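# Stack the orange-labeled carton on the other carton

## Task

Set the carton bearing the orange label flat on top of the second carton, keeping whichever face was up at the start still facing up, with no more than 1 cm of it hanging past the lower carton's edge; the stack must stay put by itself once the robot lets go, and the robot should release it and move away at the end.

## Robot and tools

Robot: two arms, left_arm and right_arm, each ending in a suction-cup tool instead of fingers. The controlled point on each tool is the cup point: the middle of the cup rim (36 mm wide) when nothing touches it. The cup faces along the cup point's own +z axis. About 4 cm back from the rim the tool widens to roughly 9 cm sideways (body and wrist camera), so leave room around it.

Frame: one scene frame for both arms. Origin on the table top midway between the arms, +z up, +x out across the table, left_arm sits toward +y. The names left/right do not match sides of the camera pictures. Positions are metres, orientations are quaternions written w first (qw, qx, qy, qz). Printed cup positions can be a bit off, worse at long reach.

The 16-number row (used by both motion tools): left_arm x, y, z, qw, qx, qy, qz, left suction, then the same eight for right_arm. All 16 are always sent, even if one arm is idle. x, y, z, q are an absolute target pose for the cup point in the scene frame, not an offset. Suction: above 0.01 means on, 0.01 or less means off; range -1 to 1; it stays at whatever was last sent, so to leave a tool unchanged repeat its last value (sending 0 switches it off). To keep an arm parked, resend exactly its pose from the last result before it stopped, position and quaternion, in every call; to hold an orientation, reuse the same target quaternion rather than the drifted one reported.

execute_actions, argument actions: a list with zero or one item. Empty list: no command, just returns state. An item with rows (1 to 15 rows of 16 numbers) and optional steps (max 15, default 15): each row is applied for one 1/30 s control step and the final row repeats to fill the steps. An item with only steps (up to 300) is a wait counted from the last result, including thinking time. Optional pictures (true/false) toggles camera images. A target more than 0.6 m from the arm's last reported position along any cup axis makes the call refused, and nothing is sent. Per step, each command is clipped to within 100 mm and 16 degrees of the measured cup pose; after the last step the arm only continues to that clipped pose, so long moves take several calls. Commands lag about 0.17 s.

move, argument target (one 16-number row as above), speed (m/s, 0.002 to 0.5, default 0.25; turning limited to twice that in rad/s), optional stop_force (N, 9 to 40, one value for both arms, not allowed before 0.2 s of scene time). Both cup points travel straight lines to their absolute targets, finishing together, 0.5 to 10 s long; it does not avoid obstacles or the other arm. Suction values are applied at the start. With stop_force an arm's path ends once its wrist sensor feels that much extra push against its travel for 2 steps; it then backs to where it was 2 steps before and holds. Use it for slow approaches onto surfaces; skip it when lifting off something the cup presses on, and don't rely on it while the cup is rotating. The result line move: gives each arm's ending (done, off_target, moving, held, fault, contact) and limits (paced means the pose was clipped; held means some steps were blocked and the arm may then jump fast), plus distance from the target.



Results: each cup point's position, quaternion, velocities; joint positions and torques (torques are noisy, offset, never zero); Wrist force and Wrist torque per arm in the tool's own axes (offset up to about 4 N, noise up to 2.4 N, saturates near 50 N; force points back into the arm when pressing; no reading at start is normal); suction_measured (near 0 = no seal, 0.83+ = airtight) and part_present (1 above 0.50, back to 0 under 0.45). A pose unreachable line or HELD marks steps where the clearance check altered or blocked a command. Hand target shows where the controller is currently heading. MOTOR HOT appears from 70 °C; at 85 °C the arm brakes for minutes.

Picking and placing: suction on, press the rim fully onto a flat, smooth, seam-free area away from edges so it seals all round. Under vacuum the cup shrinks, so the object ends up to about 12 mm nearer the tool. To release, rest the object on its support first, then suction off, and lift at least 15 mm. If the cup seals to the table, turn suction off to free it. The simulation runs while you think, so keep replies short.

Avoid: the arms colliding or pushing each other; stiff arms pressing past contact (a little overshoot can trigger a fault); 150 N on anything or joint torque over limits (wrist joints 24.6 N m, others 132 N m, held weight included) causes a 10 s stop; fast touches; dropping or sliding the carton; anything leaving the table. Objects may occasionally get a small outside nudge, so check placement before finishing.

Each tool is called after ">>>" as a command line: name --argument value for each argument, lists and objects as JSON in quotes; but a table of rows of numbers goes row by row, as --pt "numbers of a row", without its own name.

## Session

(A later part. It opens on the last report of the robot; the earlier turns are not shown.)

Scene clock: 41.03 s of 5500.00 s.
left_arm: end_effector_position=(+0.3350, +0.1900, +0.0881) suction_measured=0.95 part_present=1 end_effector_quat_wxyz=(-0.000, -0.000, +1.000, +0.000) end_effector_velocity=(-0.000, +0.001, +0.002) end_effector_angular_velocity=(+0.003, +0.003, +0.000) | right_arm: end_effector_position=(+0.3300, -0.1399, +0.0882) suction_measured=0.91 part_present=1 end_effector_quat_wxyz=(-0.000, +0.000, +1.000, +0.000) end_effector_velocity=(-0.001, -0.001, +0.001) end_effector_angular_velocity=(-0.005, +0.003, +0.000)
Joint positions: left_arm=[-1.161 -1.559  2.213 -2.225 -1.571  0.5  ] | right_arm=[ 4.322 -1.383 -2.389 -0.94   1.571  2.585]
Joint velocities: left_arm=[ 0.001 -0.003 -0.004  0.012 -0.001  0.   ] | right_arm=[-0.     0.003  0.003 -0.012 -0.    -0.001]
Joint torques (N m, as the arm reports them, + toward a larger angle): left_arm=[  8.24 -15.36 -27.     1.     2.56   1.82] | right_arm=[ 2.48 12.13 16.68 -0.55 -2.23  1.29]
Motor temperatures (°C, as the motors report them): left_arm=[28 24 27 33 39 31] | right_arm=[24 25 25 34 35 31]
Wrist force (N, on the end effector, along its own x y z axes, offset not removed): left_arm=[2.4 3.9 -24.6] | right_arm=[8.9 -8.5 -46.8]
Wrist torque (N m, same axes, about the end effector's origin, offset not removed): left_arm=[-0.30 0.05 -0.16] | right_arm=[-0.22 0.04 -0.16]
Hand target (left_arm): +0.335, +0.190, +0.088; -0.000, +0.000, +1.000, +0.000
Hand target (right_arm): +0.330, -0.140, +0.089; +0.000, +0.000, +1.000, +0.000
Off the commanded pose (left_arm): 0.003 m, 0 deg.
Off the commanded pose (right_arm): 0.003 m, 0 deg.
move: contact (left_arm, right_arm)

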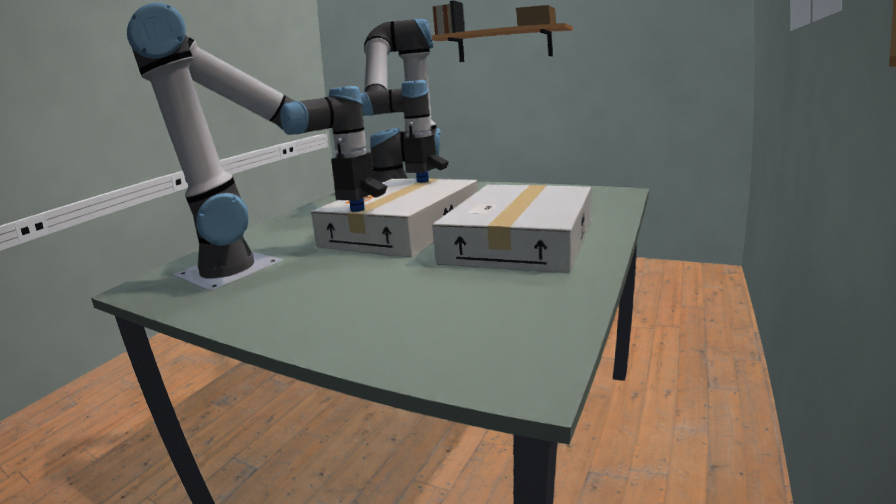

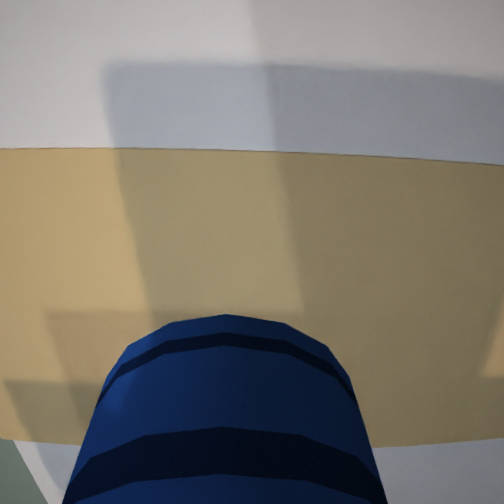

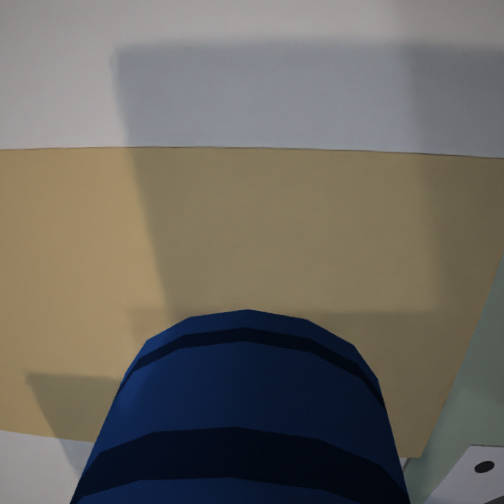

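Both sealed. Lift.

>>> move --target '[0.335,0.19,0.225,0,0,1,0,1, 0.33,-0.14,0.225,0,0,1,0,1]' --speed 0.1

Scene clock: 43.47 s of 5500.00 s.
left_arm: end_effector_position=(+0.3349, +0.1902, +0.2249) suction_measured=0.95 part_present=1 end_effector_quat_wxyz=(-0.000, +0.000, +1.000, +0.000) end_effector_velocity=(+0.000, -0.001, +0.002) end_effector_angular_velocity=(-0.002, -0.001, +0.000) | right_arm: end_effector_position=(+0.3299, -0.1402, +0.2250) suction_measured=0.91 part_present=1 end_effector_quat_wxyz=(-0.000, +0.000, +1.000, -0.000) end_effector_velocity=(+0.000, +0.000, +0.002) end_effector_angular_velocity=(-0.000, +0.000, +0.000)
Joint positions: left_arm=[-1.161 -1.722  1.972 -1.821 -1.571  0.5  ] | right_arm=[ 4.322 -1.215 -2.12  -1.378  1.571  2.585]
Joint velocities: left_arm=[ 0.    -0.001 -0.005  0.003 -0.001  0.   ] | right_arm=[-0.     0.     0.004 -0.004  0.    -0.   ]
Joint torques (N m, as the arm reports them, + toward a larger angle): left_arm=[ -9.23 -26.41 -42.9   -0.94   2.76  -1.62] | right_arm=[ 8.18 29.02 43.75  2.72 -1.62  1.44]
Motor temperatures (°C, as the motors report them): left_arm=[28 24 27 33 39 31] | right_arm=[24 25 25 34 35 31]
Wrist force (N, on the end effector, along its own x y z axes, offset not removed): left_arm=[0.7 -3.1 15.4] | right_arm=[-1.9 2.0 17.0]
Wrist torque (N m, same axes, about the end effector's origin, offset not removed): left_arm=[-0.25 0.02 -0.25] | right_arm=[-0.14 0.40 -0.11]
Hand target (left_arm): +0.335, +0.190, +0.225; +0.000, +0.000, +1.000, -0.000
Hand target (right_arm): +0.330, -0.140, +0.225; +0.000, -0.000, +1.000, +0.000
Off the commanded pose (left_arm): 0.000 m, 0 deg.
Off the commanded pose (right_arm): 0.000 m, 0 deg.
move: done

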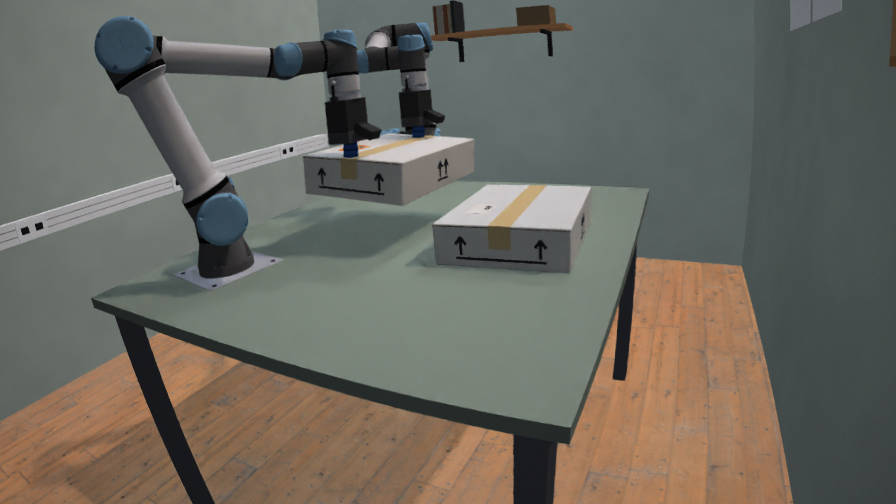

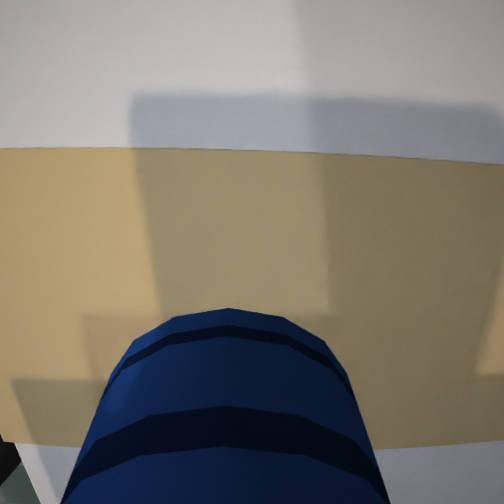

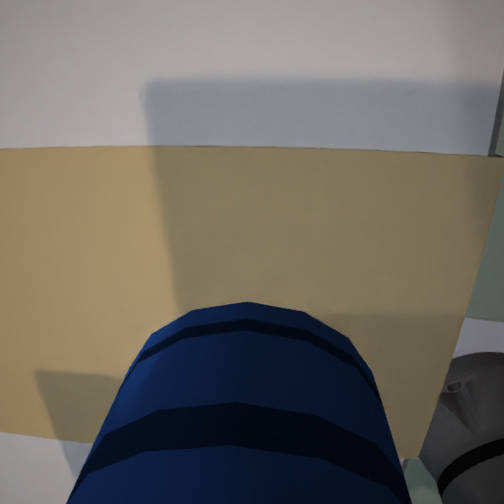

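>>> move --target '[0.6761,0.1706,0.225,0,-0.043,0.999,0,1, 0.6995,-0.1586,0.225,0,-0.043,0.999,0,1]' --speed 0.15

>>> move --target '[0.6761,0.1706,0.185,0,-0.043,0.999,0,1, 0.6995,-0.1586,0.185,0,-0.043,0.999,0,1]' --speed 0.015 --stop_force 15

Scene clock: 47.63 s of 5500.00 s.
left_arm: end_effector_position=(+0.6760, +0.1710, +0.2254) suction_measured=0.95 part_present=1 end_effector_quat_wxyz=(+0.000, -0.043, +0.999, -0.000) end_effector_velocity=(+0.001, -0.000, +0.000) end_effector_angular_velocity=(+0.000, +0.002, -0.000) | right_arm: end_effector_position=(+0.6995, -0.1591, +0.2251) suction_measured=0.93 part_present=1 end_effector_quat_wxyz=(+0.000, -0.043, +0.999, -0.001) end_effector_velocity=(+0.001, +0.001, -0.000) end_effector_angular_velocity=(-0.000, +0.001, +0.001)
Joint positions: left_arm=[-0.727 -1.003  1.093 -1.661 -1.571  0.848] | right_arm=[ 3.792 -2.031 -1.258 -1.424  1.569  1.969]
Joint velocities: left_arm=[ 0.001  0.004 -0.008  0.005 -0.001  0.001] | right_arm=[-0.    -0.005  0.007 -0.003  0.001 -0.002]
Joint torques (N m, as the arm reports them, + toward a larger angle): left_arm=[  9.63 -48.14 -45.35  -1.96  -3.27   1.9 ] | right_arm=[-4.09 47.77 45.46  3.64  2.57 -1.41]
Motor temperatures (°C, as the motors report them): left_arm=[28 24 27 33 39 31] | right_arm=[24 25 25 34 35 31]
Wrist force (N, on the end effector, along its own x y z axes, offset not removed): left_arm=[-0.3 1.8 16.3] | right_arm=[0.1 -4.3 17.5]
Wrist torque (N m, same axes, about the end effector's origin, offset not removed): left_arm=[-0.60 0.10 -0.11] | right_arm=[-0.10 0.04 -0.19]
Hand target (left_arm): +0.676, +0.171, +0.225; +0.000, -0.043, +0.999, -0.000
Hand target (right_arm): +0.700, -0.159, +0.225; +0.000, -0.043, +0.999, -0.001
Off the commanded pose (left_arm): 0.001 m, 0 deg.
Off the commanded pose (right_arm): 0.000 m, 0 deg.
move: done

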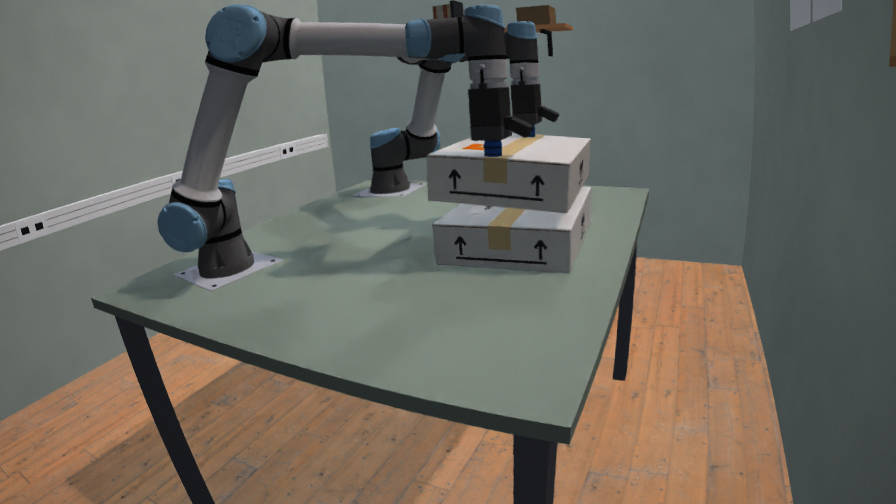

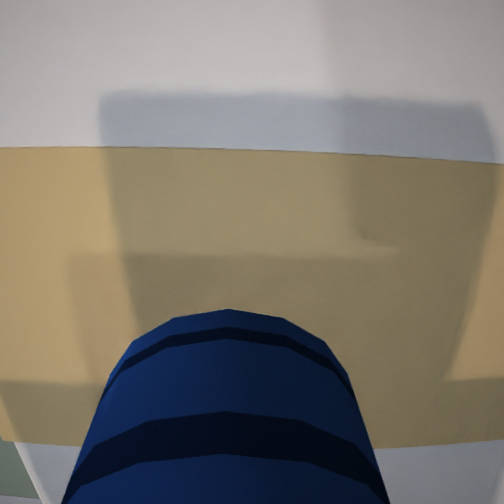

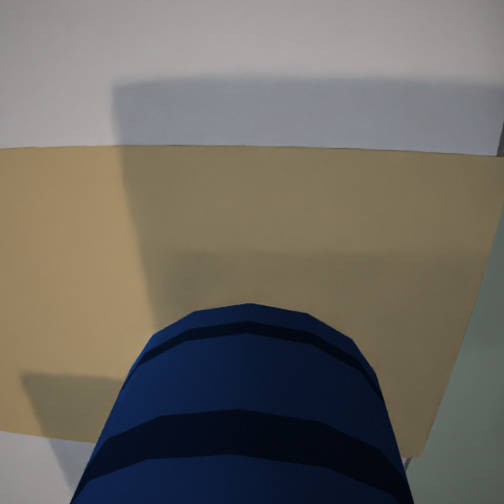

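Scene clock: 50.53 s of 5500.00 s.
left_arm: end_effector_position=(+0.6761, +0.1706, +0.1851) suction_measured=0.95 part_present=1 end_effector_quat_wxyz=(+0.000, -0.043, +0.999, +0.000) end_effector_velocity=(+0.000, +0.001, -0.002) end_effector_angular_velocity=(+0.001, -0.000, +0.001) | right_arm: end_effector_position=(+0.6996, -0.1586, +0.1851) suction_measured=0.91 part_present=1 end_effector_quat_wxyz=(+0.000, -0.043, +0.999, -0.000) end_effector_velocity=(-0.000, +0.000, -0.001) end_effector_angular_velocity=(+0.000, -0.000, +0.002)
Joint positions: left_arm=[-0.727 -0.988  1.172 -1.754 -1.571  0.848] | right_arm=[ 3.792 -2.05  -1.333 -1.329  1.571  1.969]
Joint velocities: left_arm=[ 0.001  0.001  0.003 -0.003  0.001 -0.   ] | right_arm=[ 0.001 -0.    -0.003  0.003 -0.    -0.001]
Joint torques (N m, as the arm reports them, + toward a larger angle): left_arm=[-13.79 -48.53 -17.44  -7.3    1.2   -2.14] | right_arm=[12.17 46.79 28.37  7.29  3.08 -0.5 ]
Motor temperatures (°C, as the motors report them): left_arm=[28 24 27 33 39 31] | right_arm=[24 25 25 34 35 31]
Wrist force (N, on the end effector, along its own x y z axes, offset not removed): left_arm=[0.1 7.9 15.3] | right_arm=[-0.6 -7.1 16.8]
Wrist torque (N m, same axes, about the end effector's origin, offset not removed): left_arm=[0.07 -0.07 -0.09] | right_arm=[-0.22 0.10 -0.15]
Hand target (left_arm): +0.676, +0.171, +0.185; -0.000, -0.043, +0.999, +0.000
Hand target (right_arm): +0.700, -0.159, +0.185; -0.000, -0.043, +0.999, -0.000
Off the commanded pose (left_arm): 0.000 m, 0 deg.
Off the commanded pose (right_arm): 0.000 m, 0 deg.
move: done

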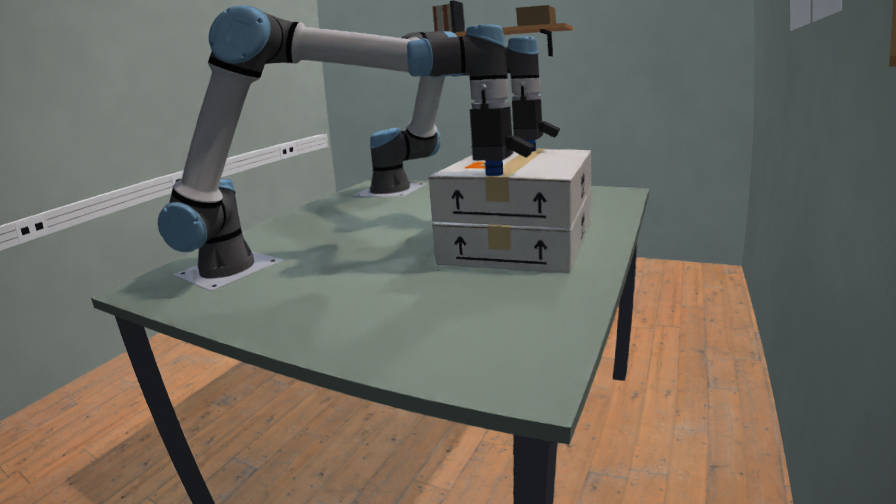

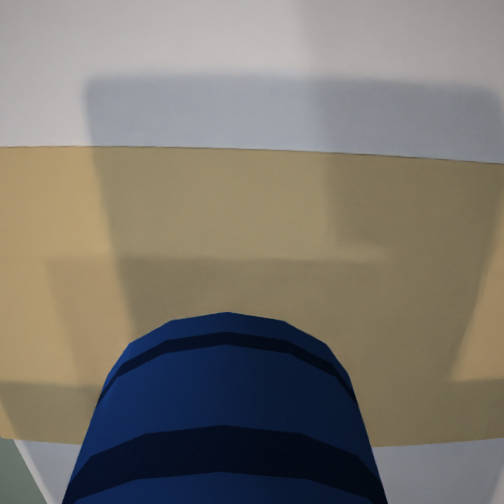

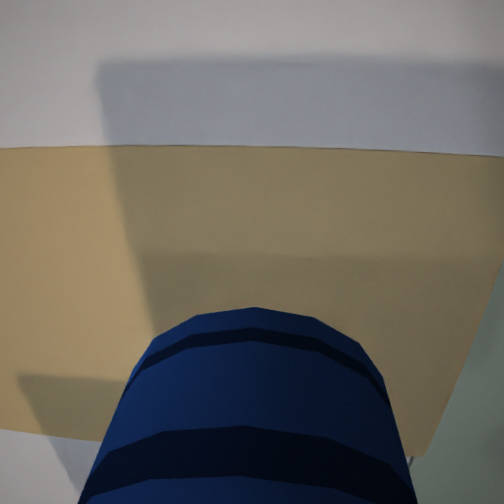

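>>> zoom_image --camera "cam_low" --region '[410, 140, 610, 280]'

>>> move --target '[0.6761,0.1706,0.165,0,-0.043,0.999,0,1, 0.6995,-0.1586,0.165,0,-0.043,0.999,0,1]' --speed 0.008 --stop_force 12

Region (410, 140, 610, 280) of cam_low's 896x504 image, scaled by 2.520, with more detail than that image has; it fills the top 353 rows of this view, and the rest is white.

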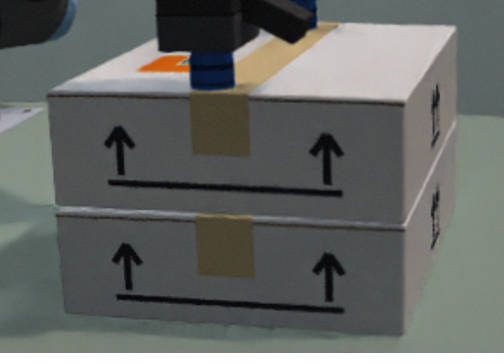

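Scene clock: 52.90 s of 5500.00 s.
left_arm: end_effector_position=(+0.6761, +0.1706, +0.1822) suction_measured=0.95 part_present=1 end_effector_quat_wxyz=(+0.000, -0.043, +0.999, +0.000) end_effector_velocity=(+0.000, +0.000, +0.002) end_effector_angular_velocity=(-0.000, +0.001, +0.001) | right_arm: end_effector_position=(+0.6995, -0.1586, +0.1825) suction_measured=0.91 part_present=1 end_effector_quat_wxyz=(-0.000, -0.043, +0.999, -0.000) end_effector_velocity=(-0.001, -0.000, +0.001) end_effector_angular_velocity=(-0.001, +0.002, -0.000)
Joint positions: left_arm=[-0.727 -0.987  1.177 -1.761 -1.571  0.848] | right_arm=[ 3.792 -2.052 -1.338 -1.323  1.571  1.969]
Joint velocities: left_arm=[ 0.001  0.    -0.004  0.005 -0.001 -0.   ] | right_arm=[-0.     0.001  0.001 -0.004  0.    -0.   ]
Joint torques (N m, as the arm reports them, + toward a larger angle): left_arm=[-15.27 -42.31 -33.1    0.04  -0.21  -1.92] | right_arm=[13.03 47.47 33.61  1.5   3.19 -1.32]
Motor temperatures (°C, as the motors report them): left_arm=[28 24 27 33 39 31] | right_arm=[24 25 25 34 35 31]
Wrist force (N, on the end effector, along its own x y z axes, offset not removed): left_arm=[-0.9 8.6 -13.9] | right_arm=[-3.0 -9.9 -4.9]
Wrist torque (N m, same axes, about the end effector's origin, offset not removed): left_arm=[-0.34 -0.03 -0.14] | right_arm=[-0.30 0.23 -0.17]
Hand target (left_arm): +0.676, +0.171, +0.182; +0.000, -0.043, +0.999, -0.000
Hand target (right_arm): +0.700, -0.159, +0.183; +0.000, -0.043, +0.999, +0.000
Off the commanded pose (left_arm): 0.017 m, 0 deg.
Off the commanded pose (right_arm): 0.017 m, 0 deg.
move: contact (left_arm, right_arm)

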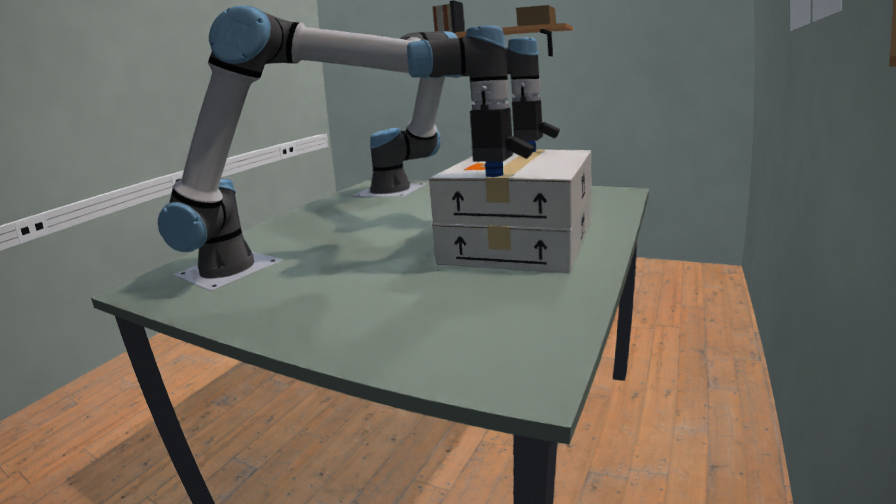

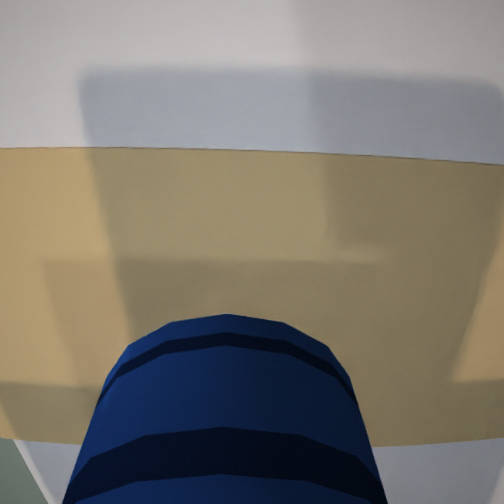

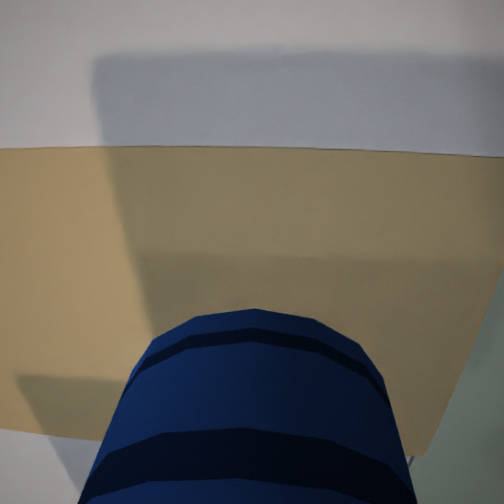

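Looks aligned. Release and lift, then inspect the ends.

>>> execute_actions --actions '[{"rows": [[0.6761,0.1706,0.1822,0,-0.043,0.999,0,-1, 0.6995,-0.1586,0.1825,0,-0.043,0.999,0,-1]], "steps": 12}]' --pictures false

>>> move --target '[0.66,0.30,0.30,0,-0.043,0.999,0,-1, 0.68,-0.29,0.30,0,-0.043,0.999,0,-1]' --speed 0.15

Scene clock: 54.33 s of 5500.00 s.
left_arm: end_effector_position=(+0.6761, +0.1705, +0.1824) suction_measured=0.00 part_present=0 end_effector_quat_wxyz=(+0.000, -0.043, +0.999, -0.000) end_effector_velocity=(-0.000, +0.001, -0.001) end_effector_angular_velocity=(+0.001, +0.001, +0.002) | right_arm: end_effector_position=(+0.6995, -0.1585, +0.1827) suction_measured=0.00 part_present=0 end_effector_quat_wxyz=(+0.000, -0.043, +0.999, +0.000) end_effector_velocity=(-0.000, -0.000, +0.000) end_effector_angular_velocity=(-0.000, -0.000, +0.001)
Joint positions: left_arm=[-0.728 -0.987  1.177 -1.761 -1.571  0.848] | right_arm=[ 3.792 -2.051 -1.338 -1.323  1.571  1.969]
Joint velocities: left_arm=[ 0.001 -0.     0.002 -0.    -0.    -0.   ] | right_arm=[ 0.     0.001 -0.001 -0.    -0.    -0.001]
Joint torques (N m, as the arm reports them, + toward a larger angle): left_arm=[ -5.95 -30.04  -2.62  -3.46  -0.63  -1.96] | right_arm=[ 4.55 36.    8.85  3.32 -1.08 -1.13]
Motor temperatures (°C, as the motors report them): left_arm=[28 24 27 33 39 31] | right_arm=[24 25 25 34 35 31]
Wrist force (N, on the end effector, along its own x y z axes, offset not removed): left_arm=[0.7 2.9 -12.4] | right_arm=[-0.9 -1.4 -19.9]
Wrist torque (N m, same axes, about the end effector's origin, offset not removed): left_arm=[0.00 -0.06 -0.12] | right_arm=[-0.20 0.06 -0.17]
Hand target (left_arm): +0.676, +0.171, +0.182; -0.000, -0.043, +0.999, +0.000
Hand target (right_arm): +0.699, -0.159, +0.183; -0.000, -0.043, +0.999, -0.000
Off the commanded pose (left_arm): 0.000 m, 0 deg.
Off the commanded pose (right_arm): 0.000 m, 0 deg.
Steps of this call (steps 1 to 31: nothing new was sent; steps 32 to 43: all 12 steps of this action). Readings (end_effector_position | what the end effector reports):
32: left_arm (+0.6762, +0.1706, +0.1825) | right_arm (+0.6996, -0.1586, +0.1827) | left_arm suction_measured=0.65 part_present=1 | right_arm suction_measured=0.62 part_present=1
33: left_arm (+0.6762, +0.1706, +0.1825) | right_arm (+0.6995, -0.1585, +0.1827) | left_arm suction_measured=0.21 part_present=0 | right_arm suction_measured=0.06 part_present=0
35: left_arm (+0.6762, +0.1705, +0.1826) | right_arm (+0.6996, -0.1585, +0.1829) | left_arm suction_measured=0.00 part_present=0 | right_arm suction_measured=0.00 part_present=0
39: left_arm (+0.6762, +0.1705, +0.1825) | right_arm (+0.6996, -0.1585, +0.1828) | left_arm suction_measured=0.00 part_present=0 | right_arm suction_measured=0.00 part_present=0
43: the state above

Scene clock: 56.20 s of 5500.00 s.
left_arm: end_effector_position=(+0.6597, +0.3000, +0.2998) suction_measured=0.00 part_present=0 end_effector_quat_wxyz=(+0.000, -0.043, +0.999, +0.000) end_effector_velocity=(-0.000, +0.001, +0.000) end_effector_angular_velocity=(+0.001, +0.001, +0.000) | right_arm: end_effector_position=(+0.6798, -0.2901, +0.2999) suction_measured=0.00 part_present=0 end_effector_quat_wxyz=(-0.000, -0.043, +0.999, -0.000) end_effector_velocity=(-0.000, -0.001, +0.001) end_effector_angular_velocity=(-0.000, +0.001, +0.000)
Joint positions: left_arm=[-0.581 -1.176  1.161 -1.556 -1.571  0.994] | right_arm=[ 3.618 -1.903 -1.248 -1.562  1.57   1.795]
Joint velocities: left_arm=[ 0.002 -0.001 -0.     0.003  0.     0.001] | right_arm=[-0.001 -0.     0.002 -0.002  0.    -0.001]
Joint torques (N m, as the arm reports them, + toward a larger angle): left_arm=[ 12.7  -44.55 -38.2    0.26   0.22   2.01] | right_arm=[-7.25 53.45 33.57  1.07  1.4  -1.48]
Motor temperatures (°C, as the motors report them): left_arm=[28 24 27 33 39 31] | right_arm=[24 25 25 34 35 31]
Wrist force (N, on the end effector, along its own x y z axes, offset not removed): left_arm=[-1.0 -1.1 3.0] | right_arm=[-1.8 0.2 -2.9]
Wrist torque (N m, same axes, about the end effector's origin, offset not removed): left_arm=[-0.24 0.00 -0.15] | right_arm=[-0.08 0.20 -0.03]
Hand target (left_arm): +0.660, +0.300, +0.300; +0.000, -0.043, +0.999, -0.000
Hand target (right_arm): +0.680, -0.290, +0.300; -0.000, -0.043, +0.999, -0.000
Off the commanded pose (left_arm): 0.000 m, 0 deg.
Off the commanded pose (right_arm): 0.000 m, 0 deg.
move: done

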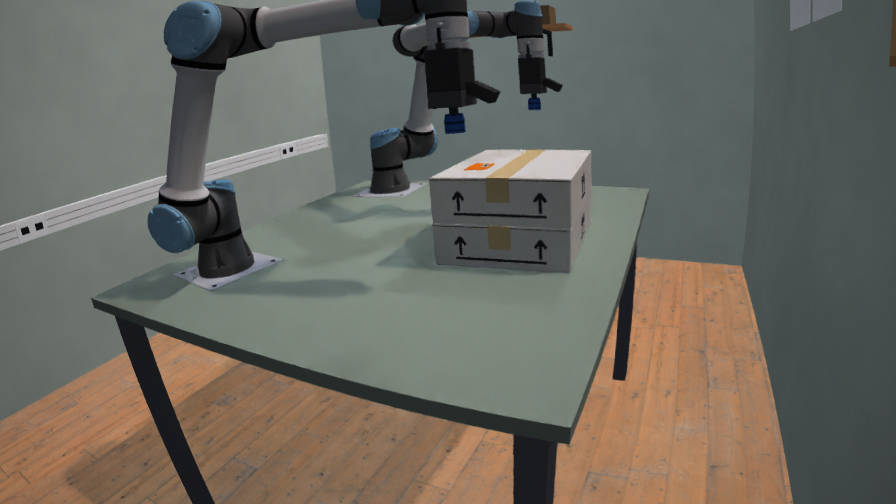

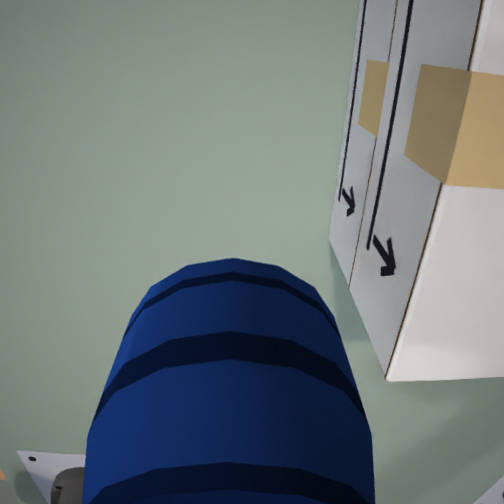

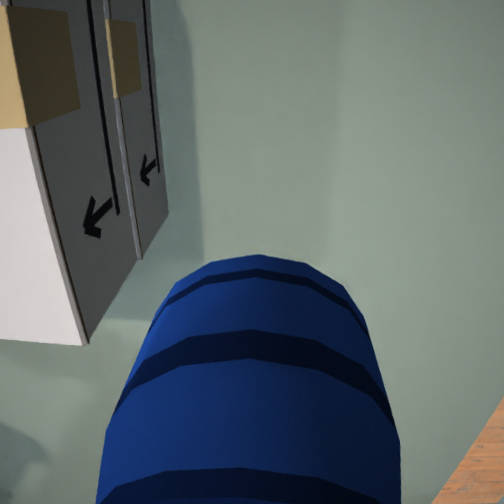

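Both ends are flush within a few millimetres.

>>> finished_scene --scene 1

The scene is finished: the task was done.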